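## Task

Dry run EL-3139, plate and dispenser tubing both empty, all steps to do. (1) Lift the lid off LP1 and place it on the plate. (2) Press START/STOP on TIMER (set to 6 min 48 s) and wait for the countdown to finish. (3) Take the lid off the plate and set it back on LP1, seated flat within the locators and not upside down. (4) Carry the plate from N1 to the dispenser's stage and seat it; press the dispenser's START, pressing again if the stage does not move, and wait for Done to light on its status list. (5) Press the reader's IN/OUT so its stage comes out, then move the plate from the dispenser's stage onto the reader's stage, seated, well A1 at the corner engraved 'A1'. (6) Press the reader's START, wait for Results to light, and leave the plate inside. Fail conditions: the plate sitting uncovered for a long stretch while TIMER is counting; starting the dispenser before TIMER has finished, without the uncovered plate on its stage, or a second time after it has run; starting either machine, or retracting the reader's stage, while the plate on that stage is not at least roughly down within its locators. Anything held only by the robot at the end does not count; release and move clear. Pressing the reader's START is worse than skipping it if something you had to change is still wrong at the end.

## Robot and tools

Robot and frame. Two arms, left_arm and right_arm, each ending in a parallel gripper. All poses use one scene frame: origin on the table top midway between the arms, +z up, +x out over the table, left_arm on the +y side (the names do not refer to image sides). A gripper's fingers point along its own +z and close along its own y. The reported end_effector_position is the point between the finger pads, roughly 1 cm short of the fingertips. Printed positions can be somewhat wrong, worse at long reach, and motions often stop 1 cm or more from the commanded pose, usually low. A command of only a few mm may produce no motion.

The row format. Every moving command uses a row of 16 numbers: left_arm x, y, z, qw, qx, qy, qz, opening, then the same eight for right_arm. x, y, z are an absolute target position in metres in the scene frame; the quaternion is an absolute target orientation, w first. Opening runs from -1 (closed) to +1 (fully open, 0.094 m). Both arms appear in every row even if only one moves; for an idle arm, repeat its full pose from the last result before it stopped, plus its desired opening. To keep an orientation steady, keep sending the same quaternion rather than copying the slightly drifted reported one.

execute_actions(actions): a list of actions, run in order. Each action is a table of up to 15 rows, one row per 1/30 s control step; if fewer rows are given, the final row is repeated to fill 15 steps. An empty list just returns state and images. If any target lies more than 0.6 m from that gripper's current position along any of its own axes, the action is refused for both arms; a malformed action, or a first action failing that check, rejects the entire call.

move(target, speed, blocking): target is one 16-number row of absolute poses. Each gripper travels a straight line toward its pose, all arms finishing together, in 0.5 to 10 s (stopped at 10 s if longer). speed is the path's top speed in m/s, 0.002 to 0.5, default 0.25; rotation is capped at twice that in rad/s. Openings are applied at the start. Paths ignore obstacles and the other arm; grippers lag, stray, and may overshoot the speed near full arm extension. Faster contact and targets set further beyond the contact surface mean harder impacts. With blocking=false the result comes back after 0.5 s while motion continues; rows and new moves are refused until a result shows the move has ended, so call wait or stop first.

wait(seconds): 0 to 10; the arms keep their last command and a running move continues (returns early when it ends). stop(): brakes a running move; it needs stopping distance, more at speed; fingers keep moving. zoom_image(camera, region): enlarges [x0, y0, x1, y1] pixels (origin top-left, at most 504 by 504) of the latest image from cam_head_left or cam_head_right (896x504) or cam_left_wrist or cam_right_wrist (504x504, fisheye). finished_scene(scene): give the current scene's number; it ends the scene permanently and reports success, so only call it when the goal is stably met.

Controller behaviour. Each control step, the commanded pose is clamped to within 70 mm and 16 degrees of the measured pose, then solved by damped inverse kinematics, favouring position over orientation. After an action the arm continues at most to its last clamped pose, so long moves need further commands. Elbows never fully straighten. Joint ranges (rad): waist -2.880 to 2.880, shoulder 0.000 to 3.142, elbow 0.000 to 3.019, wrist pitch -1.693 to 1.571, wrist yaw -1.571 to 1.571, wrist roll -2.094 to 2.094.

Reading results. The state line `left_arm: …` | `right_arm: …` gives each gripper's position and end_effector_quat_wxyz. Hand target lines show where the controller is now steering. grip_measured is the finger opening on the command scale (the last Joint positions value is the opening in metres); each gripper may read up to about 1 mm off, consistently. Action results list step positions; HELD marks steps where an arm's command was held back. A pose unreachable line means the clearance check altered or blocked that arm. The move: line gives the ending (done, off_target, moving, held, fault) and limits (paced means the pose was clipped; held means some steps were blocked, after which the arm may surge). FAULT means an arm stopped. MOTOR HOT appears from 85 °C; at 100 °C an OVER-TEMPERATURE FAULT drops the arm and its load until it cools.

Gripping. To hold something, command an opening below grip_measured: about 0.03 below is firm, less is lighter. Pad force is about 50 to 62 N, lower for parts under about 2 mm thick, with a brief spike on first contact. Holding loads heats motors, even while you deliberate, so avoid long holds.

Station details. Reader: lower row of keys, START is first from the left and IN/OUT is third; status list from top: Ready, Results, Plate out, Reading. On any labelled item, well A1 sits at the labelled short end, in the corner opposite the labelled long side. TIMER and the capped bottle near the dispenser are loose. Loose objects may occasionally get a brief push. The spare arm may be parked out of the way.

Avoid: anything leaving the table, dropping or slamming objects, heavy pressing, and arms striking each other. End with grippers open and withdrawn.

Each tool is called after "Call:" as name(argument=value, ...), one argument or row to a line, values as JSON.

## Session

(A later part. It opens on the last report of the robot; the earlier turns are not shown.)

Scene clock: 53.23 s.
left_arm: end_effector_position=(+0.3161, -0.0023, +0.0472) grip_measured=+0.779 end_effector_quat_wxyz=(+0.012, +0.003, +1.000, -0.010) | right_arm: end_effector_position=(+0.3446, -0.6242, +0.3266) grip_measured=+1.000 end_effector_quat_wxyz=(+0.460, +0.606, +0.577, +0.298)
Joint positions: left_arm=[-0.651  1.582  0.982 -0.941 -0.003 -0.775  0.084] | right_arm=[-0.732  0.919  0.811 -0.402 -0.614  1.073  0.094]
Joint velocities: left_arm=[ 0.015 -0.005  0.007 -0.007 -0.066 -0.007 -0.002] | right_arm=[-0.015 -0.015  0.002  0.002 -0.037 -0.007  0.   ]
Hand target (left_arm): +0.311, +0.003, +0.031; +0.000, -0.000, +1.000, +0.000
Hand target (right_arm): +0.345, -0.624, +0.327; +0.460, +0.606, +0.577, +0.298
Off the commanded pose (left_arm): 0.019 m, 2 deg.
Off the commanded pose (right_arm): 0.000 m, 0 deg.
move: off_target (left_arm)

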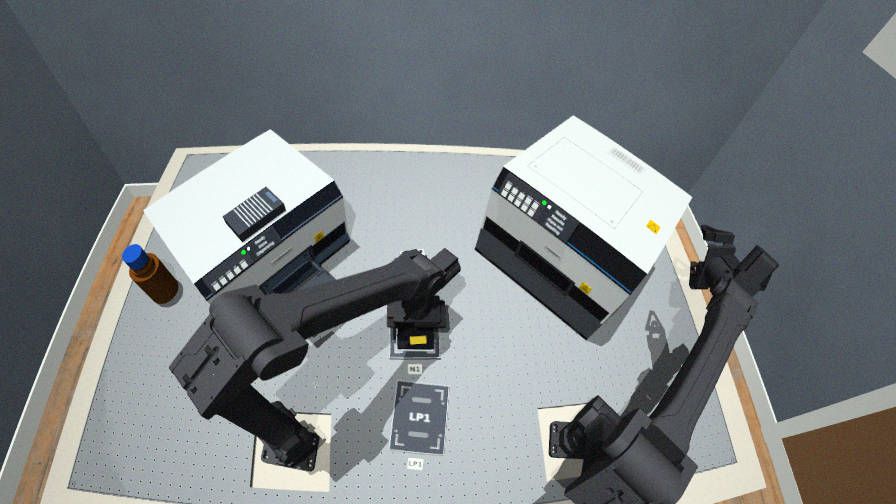

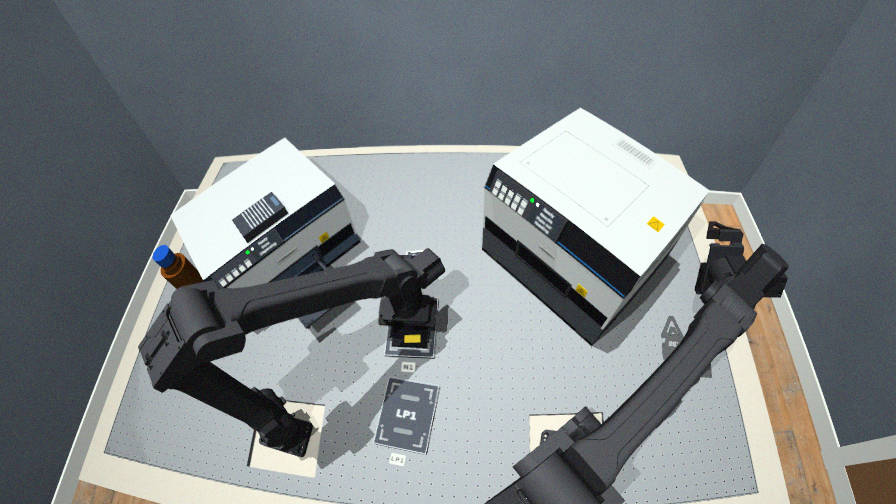

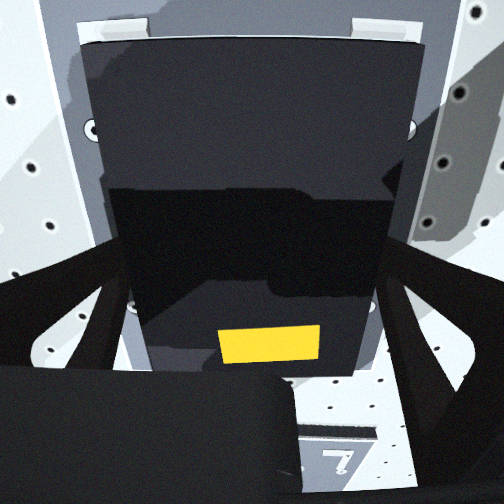

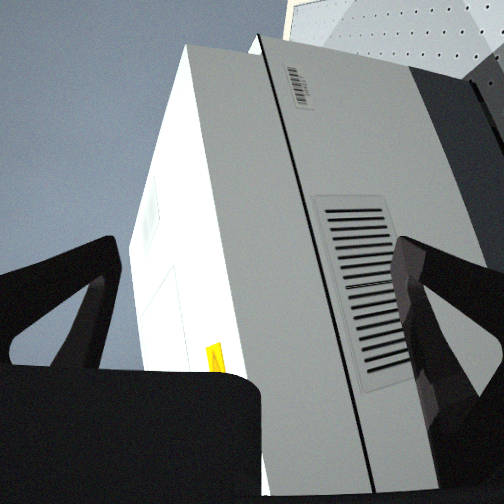

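Call:
execute_actions(
  actions=[
    [[0.311,0.003,0.040,0,0,1,0,0.745,0.3446,-0.6242,0.3266,0.46,0.606,0.577,0.298,1]],
    [[0.311,0.003,0.040,0,0,1,0,1,0.3446,-0.6242,0.3266,0.46,0.606,0.577,0.298,1]],
  ],
)

Call:
move(
  target=[0.325,-0.01,0.13,0,0,1,0,1,0.3446,-0.6242,0.3266,0.46,0.606,0.577,0.298,1],
  speed=0.1,
)

Call:
move(
  target=[0.17,0.10,0.10,0.5,0.25,0.81,-0.16,1,0.3446,-0.6242,0.3266,0.46,0.606,0.577,0.298,1],
)

Scene clock: 57.40 s.
left_arm: end_effector_position=(+0.3160, -0.0023, +0.0472) grip_measured=+1.000 end_effector_quat_wxyz=(+0.012, +0.003, +1.000, -0.009) | right_arm: end_effector_position=(+0.3446, -0.6242, +0.3266) grip_measured=+1.000 end_effector_quat_wxyz=(+0.460, +0.606, +0.577, +0.298)
Joint positions: left_arm=[-0.651  1.582  0.982 -0.941 -0.003 -0.775  0.094] | right_arm=[-0.732  0.919  0.811 -0.402 -0.614  1.073  0.094]
Joint velocities: left_arm=[-0.005  0.005 -0.002 -0.007 -0.095  0.051  0.   ] | right_arm=[-0.005 -0.015  0.007 -0.007  0.022  0.081  0.   ]
Hand target (left_arm): +0.311, +0.003, +0.040; +0.000, -0.000, +1.000, +0.000
Hand target (right_arm): +0.345, -0.624, +0.327; +0.460, +0.606, +0.577, +0.298
Off the commanded pose (left_arm): 0.010 m, 2 deg.
Off the commanded pose (right_arm): 0.000 m, 0 deg.
Step readings (end_effector_position; steps 1 to 15: 1st action; 16 to 30: 2nd action):
0: left_arm (+0.3161, -0.0023, +0.0472) | right_arm (+0.3446, -0.6242, +0.3266)
1: left_arm (+0.3160, -0.0023, +0.0472) | right_arm (+0.3446, -0.6242, +0.3266)
2: left_arm (+0.3160, -0.0023, +0.0472) | right_arm (+0.3446, -0.6242, +0.3266)
4: left_arm (+0.3160, -0.0023, +0.0472) | right_arm (+0.3446, -0.6242, +0.3266)
8: left_arm (+0.3160, -0.0023, +0.0472) | right_arm (+0.3446, -0.6242, +0.3266)
15: left_arm (+0.3160, -0.0023, +0.0472) | right_arm (+0.3446, -0.6242, +0.3266)
16: left_arm (+0.3160, -0.0023, +0.0472) | right_arm (+0.3446, -0.6242, +0.3266)
17: left_arm (+0.3160, -0.0023, +0.0472) | right_arm (+0.3446, -0.6242, +0.3266)
19: left_arm (+0.3160, -0.0023, +0.0472) | right_arm (+0.3446, -0.6242, +0.3266)
23: left_arm (+0.3160, -0.0023, +0.0472) | right_arm (+0.3446, -0.6242, +0.3266)
30: end_effector_position above

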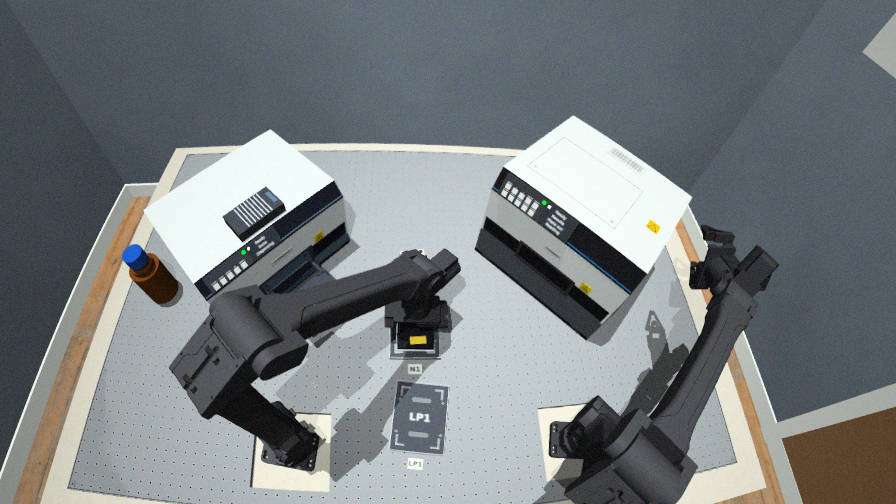

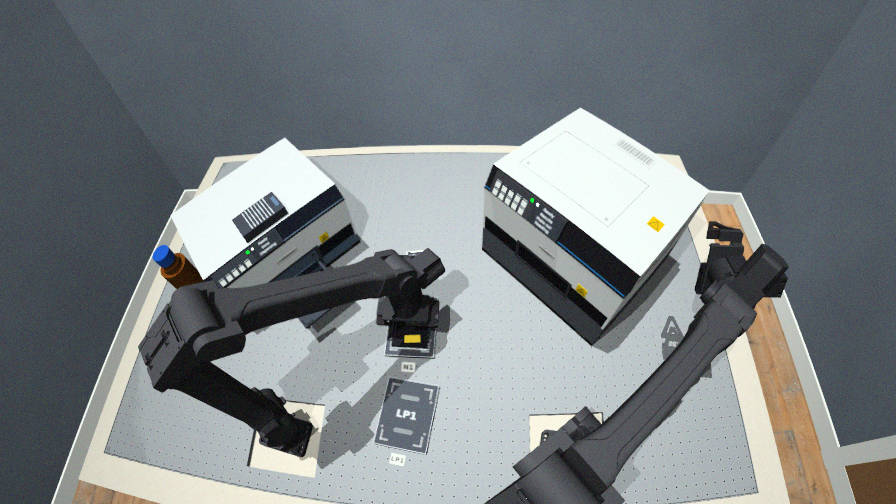

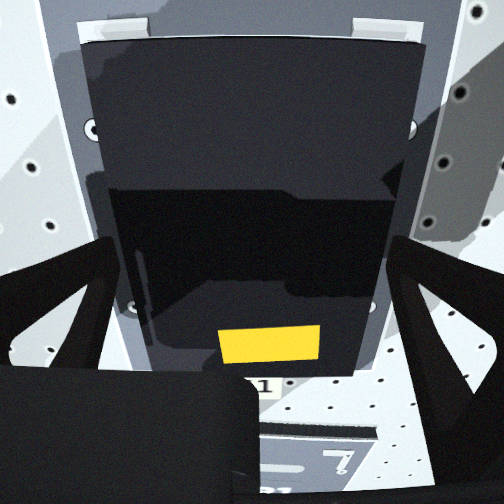

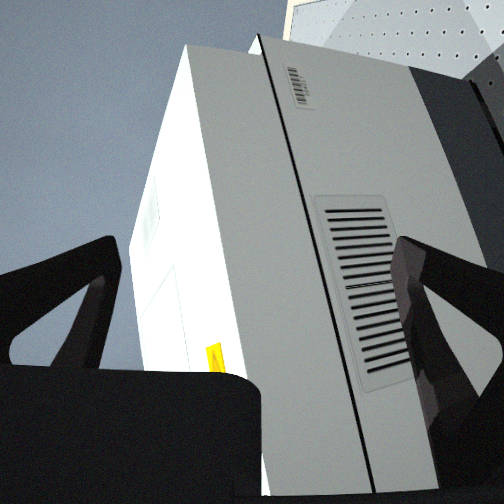

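Scene clock: 58.63 s.
left_arm: end_effector_position=(+0.3107, +0.0028, +0.1105) grip_measured=+1.000 end_effector_quat_wxyz=(-0.016, +0.003, +1.000, +0.017) | right_arm: end_effector_position=(+0.3446, -0.6242, +0.3266) grip_measured=+1.000 end_effector_quat_wxyz=(+0.460, +0.606, +0.577, +0.298)
Joint positions: left_arm=[-0.651  1.524  1.103 -1.196 -0.002 -0.776  0.094] | right_arm=[-0.732  0.919  0.811 -0.402 -0.614  1.073  0.094]
Joint velocities: left_arm=[-0.005 -0.005 -0.007  0.002 -0.022 -0.037  0.   ] | right_arm=[-0.005 -0.005 -0.017 -0.007  0.081  0.007  0.   ]
Hand target (left_arm): +0.324, -0.009, +0.130; +0.000, -0.000, +1.000, +0.000
Hand target (right_arm): +0.345, -0.624, +0.327; +0.460, +0.606, +0.577, +0.298
Off the commanded pose (left_arm): 0.027 m, 3 deg.
Off the commanded pose (right_arm): 0.000 m, 0 deg.
move: off_target (left_arm)

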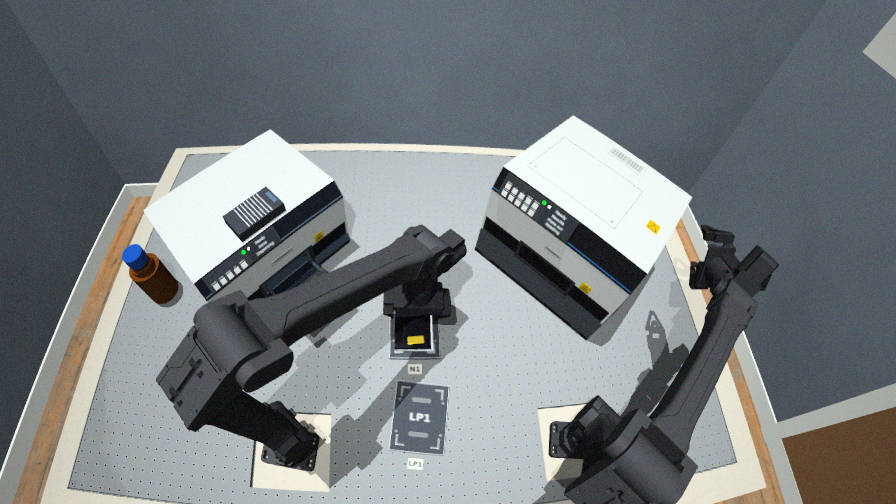

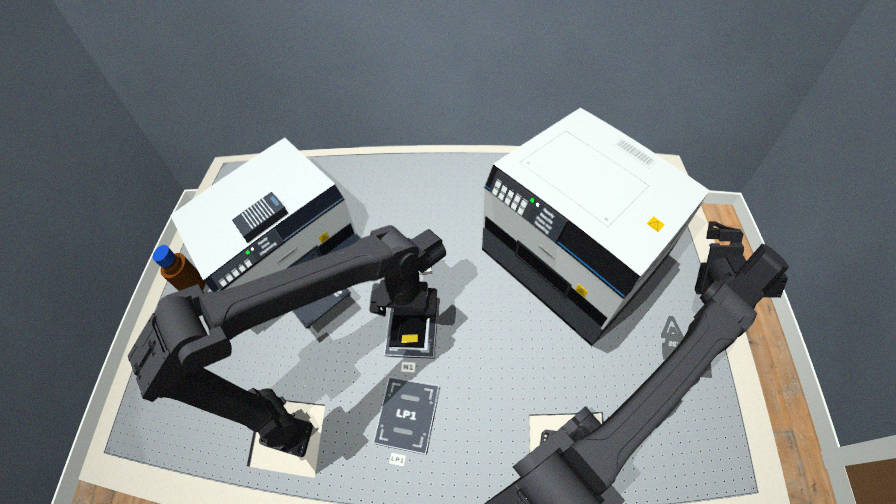

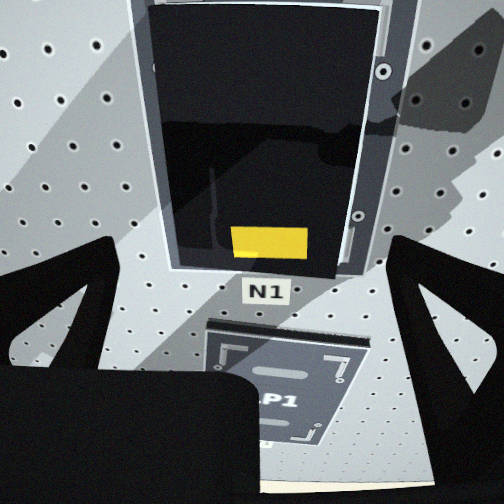

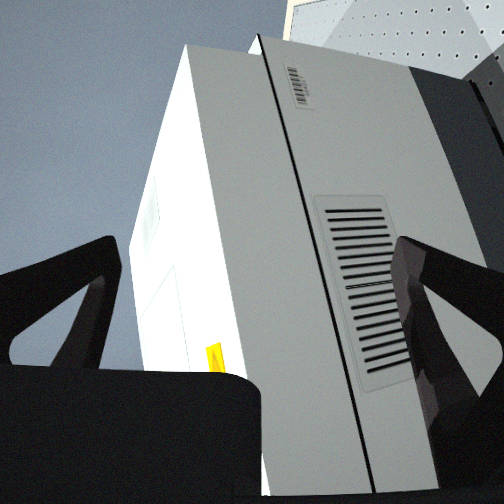

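Scene clock: 61.73 s.
left_arm: end_effector_position=(+0.1714, +0.0997, +0.1084) grip_measured=+1.000 end_effector_quat_wxyz=(+0.500, +0.246, +0.812, -0.174) | right_arm: end_effector_position=(+0.3446, -0.6242, +0.3266) grip_measured=+1.000 end_effector_quat_wxyz=(+0.460, +0.606, +0.577, +0.298)
Joint positions: left_arm=[-1.177  0.181  0.071 -0.452 -0.598 -0.381  0.094] | right_arm=[-0.732  0.919  0.811 -0.402 -0.614  1.073  0.094]
Joint velocities: left_arm=[-0.005 -0.015 -0.017 -0.002 -0.007  0.081  0.   ] | right_arm=[-0.005  0.005 -0.017 -0.022  0.022 -0.11   0.   ]
Hand target (left_arm): +0.169, +0.102, +0.101; +0.498, +0.258, +0.811, -0.167
Hand target (right_arm): +0.345, -0.624, +0.327; +0.460, +0.606, +0.577, +0.298
Off the commanded pose (left_arm): 0.009 m, 2 deg.
Off the commanded pose (right_arm): 0.000 m, 0 deg.
move: done

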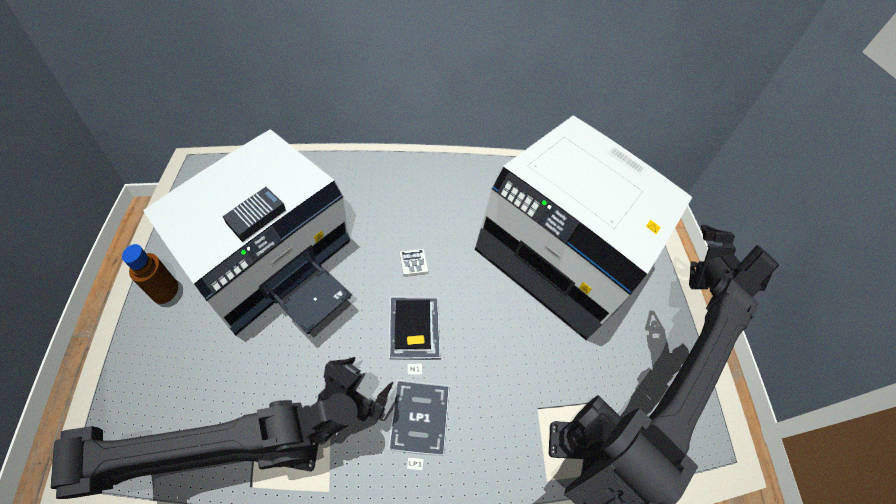

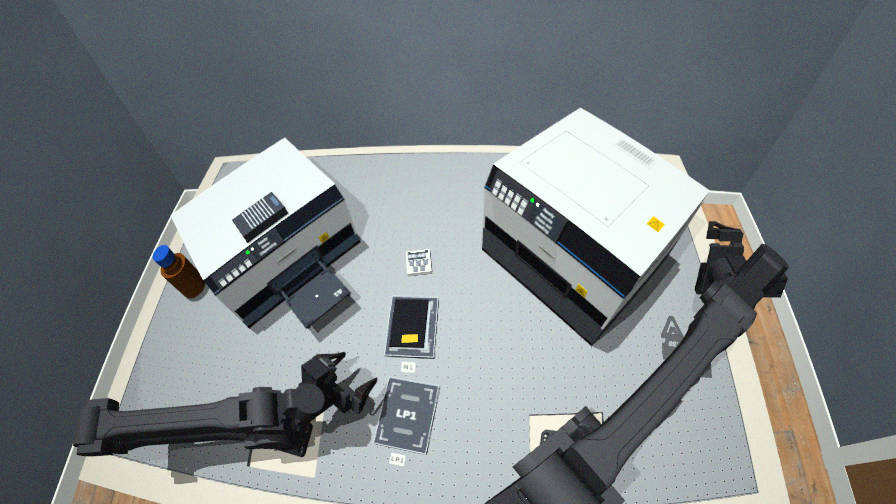

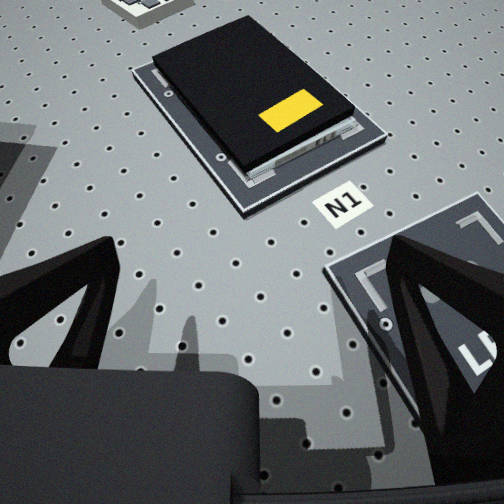

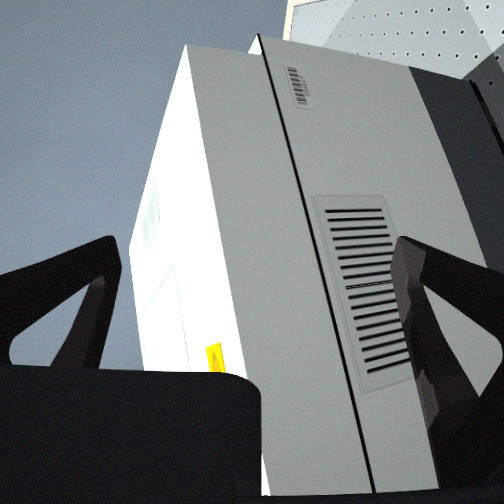

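Call:
zoom_image(
  camera="cam_left_wrist",
  region=[120,0,400,230],
)

Call:
zoom_image(
  camera="cam_head_right",
  region=[370,240,460,370],
)

Region (120, 0, 400, 230) of cam_left_wrist's 504x504 image, scaled by 1.800, with more detail than that image has; it fills the top 414 rows of this view, and the rest is white.

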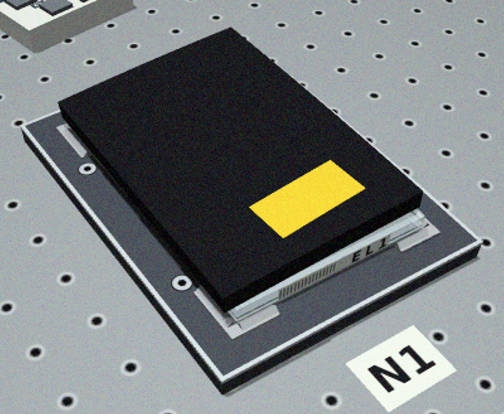

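Region (370, 240, 460, 370) of cam_head_right's 896x504 image, scaled by 3.877, with more detail than that image has; it fills the left 349 columns of this view, and the rest is white.

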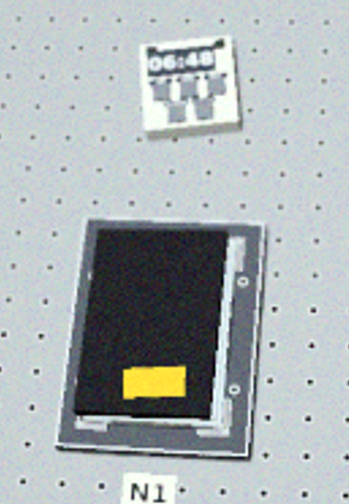

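Call:
move(
  target=[0.325,-0.005,0.12,0,0,1,0,1,0.3446,-0.6242,0.3266,0.46,0.606,0.577,0.298,1],
)

Call:
move(
  target=[0.311,0.006,0.06,0,0,1,0,1,0.3446,-0.6242,0.3266,0.46,0.606,0.577,0.298,1],
  speed=0.08,
)

Scene clock: 71.70 s.
left_arm: end_effector_position=(+0.3111, +0.0046, +0.1060) grip_measured=+1.000 end_effector_quat_wxyz=(-0.006, +0.001, +1.000, +0.012) | right_arm: end_effector_position=(+0.3446, -0.6242, +0.3266) grip_measured=+1.000 end_effector_quat_wxyz=(+0.460, +0.606, +0.577, +0.298)
Joint positions: left_arm=[-0.649  1.513  1.079 -1.162 -0.009 -0.777  0.094] | right_arm=[-0.732  0.919  0.811 -0.402 -0.614  1.073  0.094]
Joint velocities: left_arm=[ 0.005 -0.024  0.002 -0.012 -0.051  0.022  0.   ] | right_arm=[-0.005  0.005  0.012  0.002 -0.037  0.007  0.   ]
Hand target (left_arm): +0.326, -0.007, +0.119; +0.003, -0.009, +1.000, -0.000
Hand target (right_arm): +0.345, -0.624, +0.327; +0.460, +0.606, +0.577, +0.298
Off the commanded pose (left_arm): 0.022 m, 2 deg.
Off the commanded pose (right_arm): 0.000 m, 0 deg.
move: off_target (left_arm)

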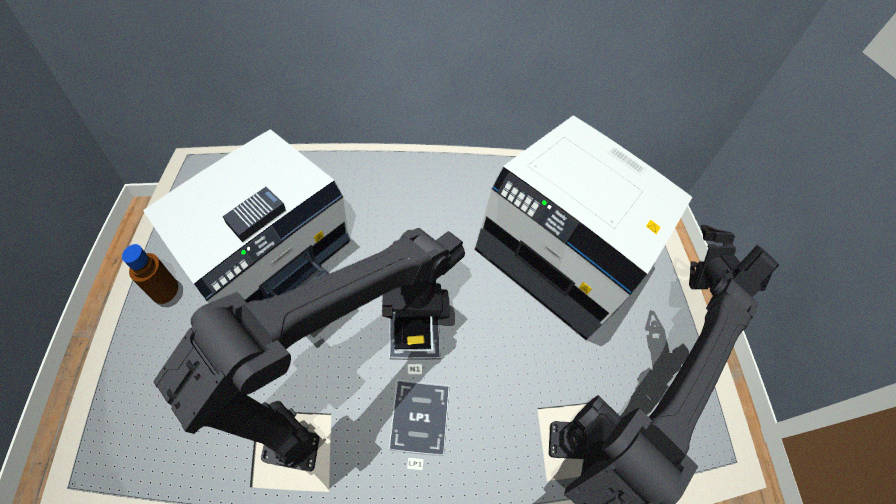

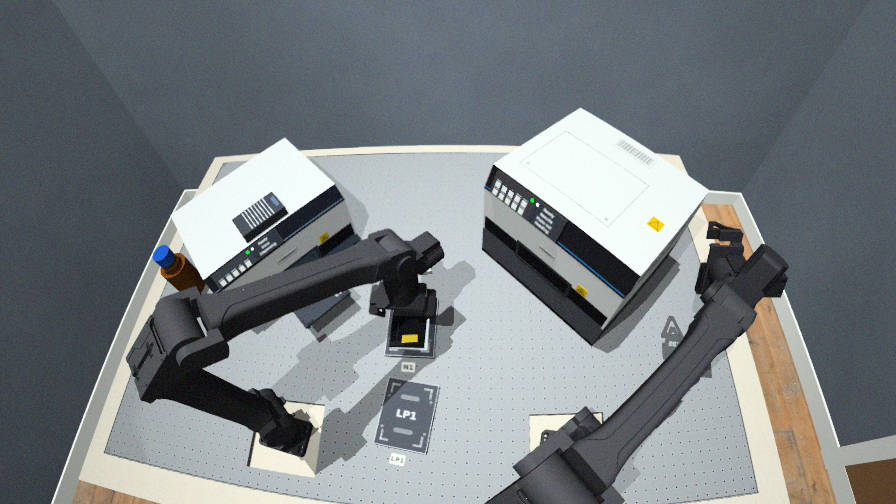

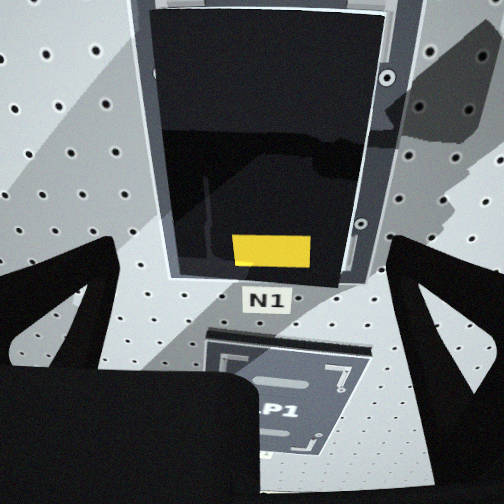

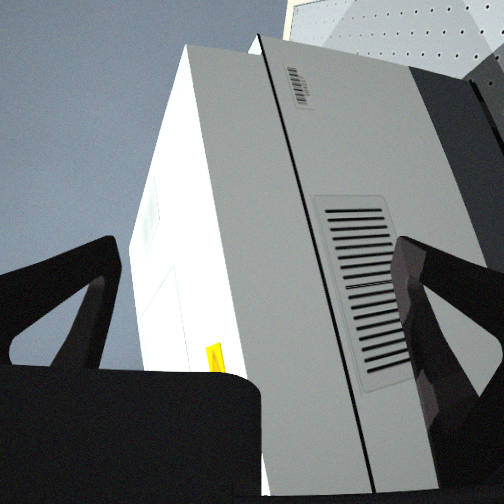

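Scene clock: 72.67 s.
left_arm: end_effector_position=(+0.3124, +0.0022, +0.0703) grip_measured=+1.000 end_effector_quat_wxyz=(+0.007, +0.001, +1.000, -0.004) | right_arm: end_effector_position=(+0.3446, -0.6242, +0.3266) grip_measured=+1.000 end_effector_quat_wxyz=(+0.460, +0.606, +0.577, +0.298)
Joint positions: left_arm=[-0.649  1.541  1.005 -1.018 -0.004 -0.778  0.094] | right_arm=[-0.732  0.919  0.811 -0.402 -0.614  1.073  0.094]
Joint velocities: left_arm=[ 0.005 -0.005  0.012  0.002  0.022  0.022  0.   ] | right_arm=[-0.015 -0.024 -0.012  0.007 -0.051 -0.095  0.   ]
Hand target (left_arm): +0.311, +0.006, +0.060; -0.000, -0.000, +1.000, -0.000
Hand target (right_arm): +0.345, -0.624, +0.327; +0.460, +0.606, +0.577, +0.298
Off the commanded pose (left_arm): 0.011 m, 1 deg.
Off the commanded pose (right_arm): 0.000 m, 0 deg.
move: off_target (left_arm)

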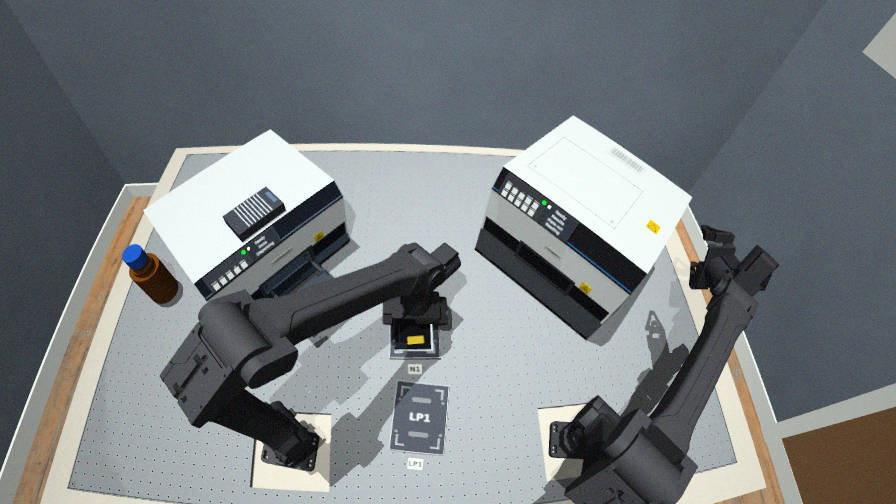

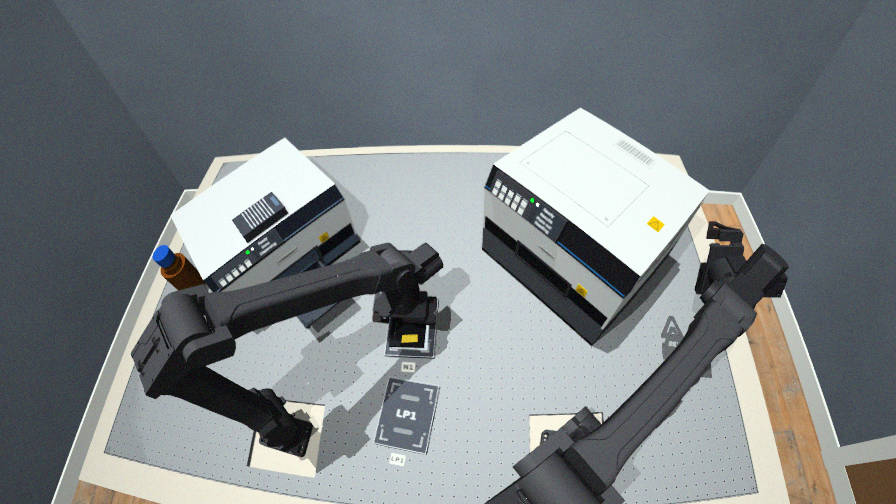

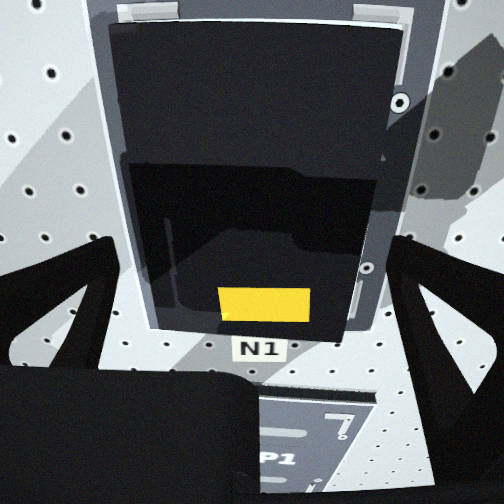

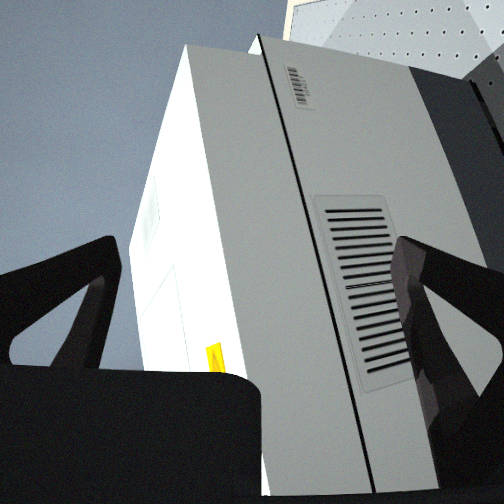

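Call:
move(
  target=[0.311,0.006,0.034,0,0,1,0,1,0.3446,-0.6242,0.3266,0.46,0.606,0.577,0.298,1],
  speed=0.04,
)

Call:
move(
  target=[0.303,-0.008,0.036,0,0,1,0,0.92,0.3446,-0.6242,0.3266,0.46,0.606,0.577,0.298,1],
  speed=0.015,
)

Scene clock: 76.90 s.
left_arm: end_effector_position=(+0.3134, +0.0012, +0.0455) grip_measured=+1.000 end_effector_quat_wxyz=(+0.009, +0.001, +1.000, -0.006) | right_arm: end_effector_position=(+0.3446, -0.6242, +0.3266) grip_measured=+1.000 end_effector_quat_wxyz=(+0.460, +0.606, +0.577, +0.298)
Joint positions: left_arm=[-0.649  1.58   0.975 -0.945 -0.004 -0.778  0.094] | right_arm=[-0.732  0.919  0.811 -0.402 -0.614  1.073  0.094]
Joint velocities: left_arm=[ 0.005 -0.005 -0.007 -0.017 -0.051  0.022  0.   ] | right_arm=[ 0.005  0.015 -0.012 -0.012 -0.007 -0.051  0.   ]
Hand target (left_arm): +0.311, +0.006, +0.034; -0.000, -0.000, +1.000, +0.000
Hand target (right_arm): +0.345, -0.624, +0.327; +0.460, +0.606, +0.577, +0.298
Off the commanded pose (left_arm): 0.013 m, 1 deg.
Off the commanded pose (right_arm): 0.000 m, 0 deg.
move: off_target (left_arm)

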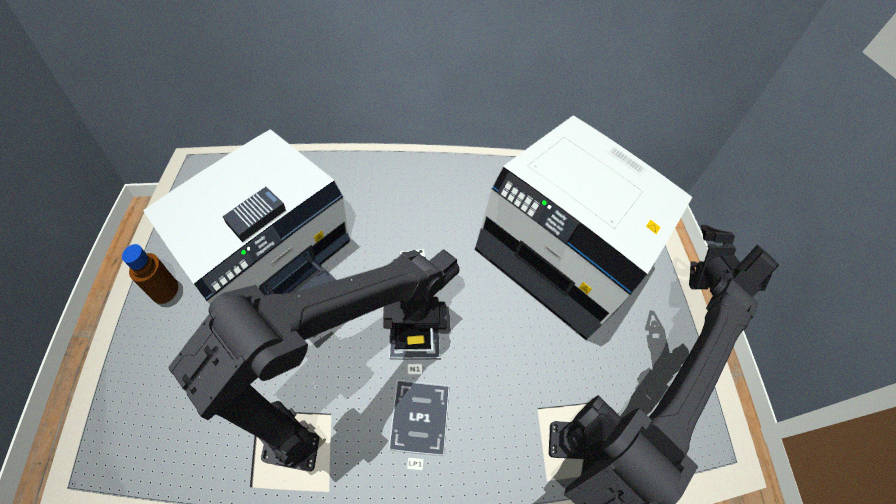

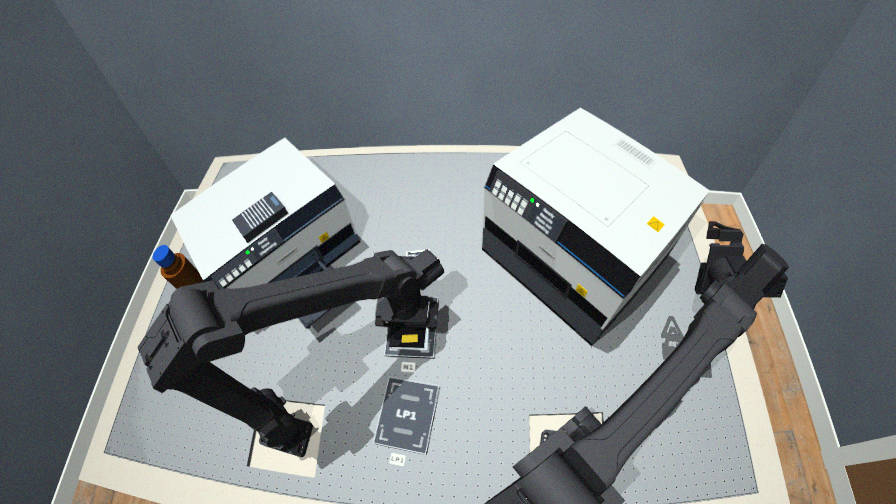

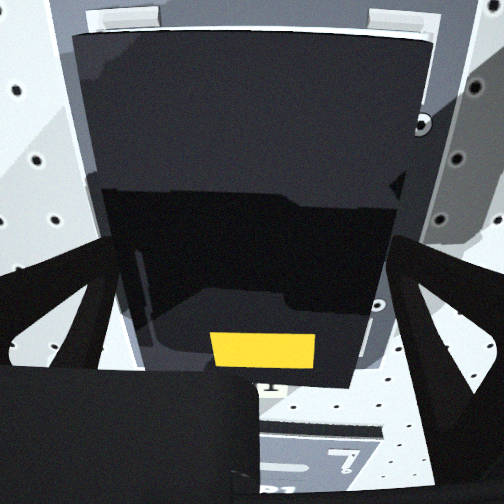

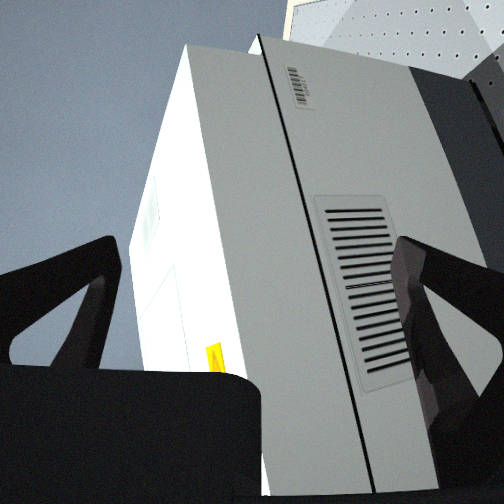

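Scene clock: 78.23 s.
left_arm: end_effector_position=(+0.3070, -0.0049, +0.0446) grip_measured=+0.921 end_effector_quat_wxyz=(+0.008, +0.002, +1.000, -0.005) | right_arm: end_effector_position=(+0.3446, -0.6242, +0.3266) grip_measured=+1.000 end_effector_quat_wxyz=(+0.460, +0.606, +0.577, +0.298)
Joint positions: left_arm=[-0.671  1.582  0.975 -0.945 -0.004 -0.798  0.09 ] | right_arm=[-0.732  0.919  0.811 -0.402 -0.614  1.073  0.094]
Joint velocities: left_arm=[-0.015 -0.015 -0.002 -0.017 -0.007 -0.051  0.   ] | right_arm=[-0.015 -0.015  0.002  0.007 -0.007  0.022  0.   ]
Hand target (left_arm): +0.303, -0.008, +0.036; -0.000, +0.000, +1.000, +0.000
Hand target (right_arm): +0.345, -0.624, +0.327; +0.460, +0.606, +0.577, +0.298
Off the commanded pose (left_arm): 0.010 m, 1 deg.
Off the commanded pose (right_arm): 0.000 m, 0 deg.
move: done

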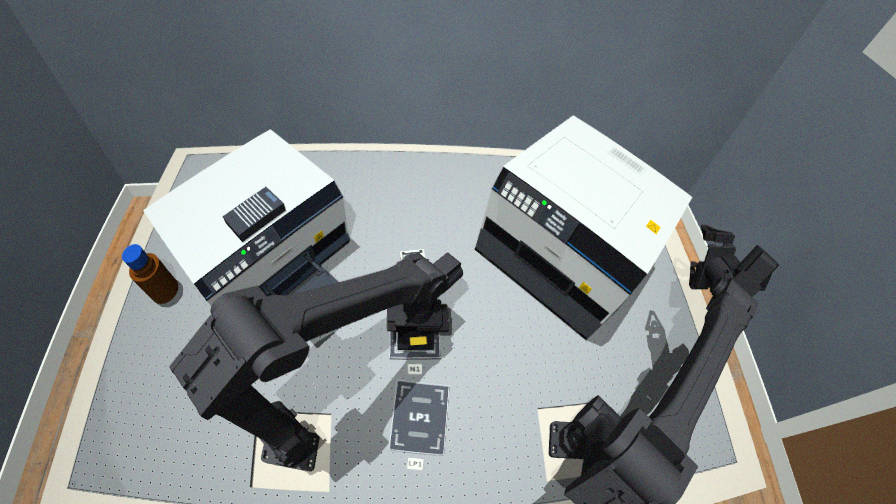

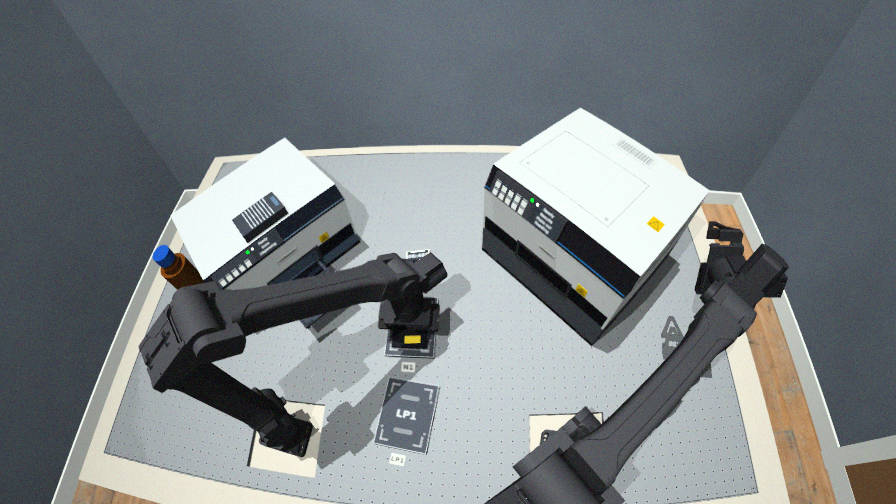

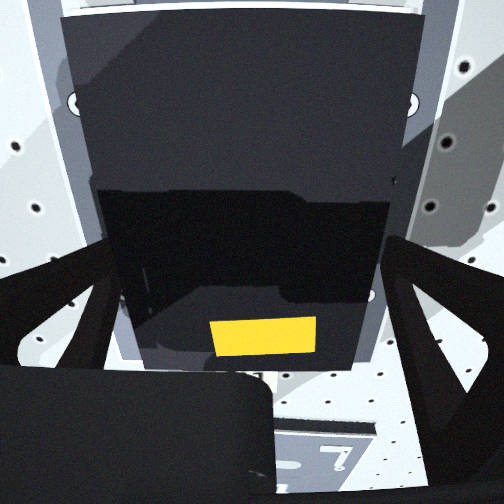

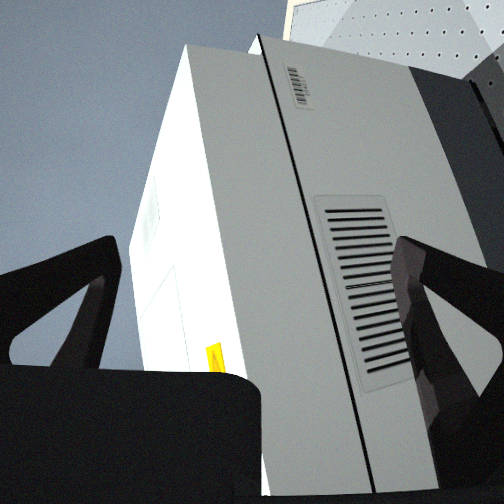

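Call:
zoom_image(
  camera="cam_head_left",
  region=[380,320,450,375],
)

Region (380, 320, 450, 375) of cam_head_left's 896x504 image, scaled by 7.200, with more detail than that image has; it fills the top 396 rows of this view, and the rest is white.

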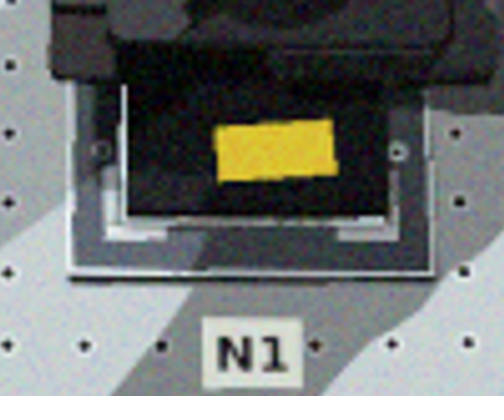

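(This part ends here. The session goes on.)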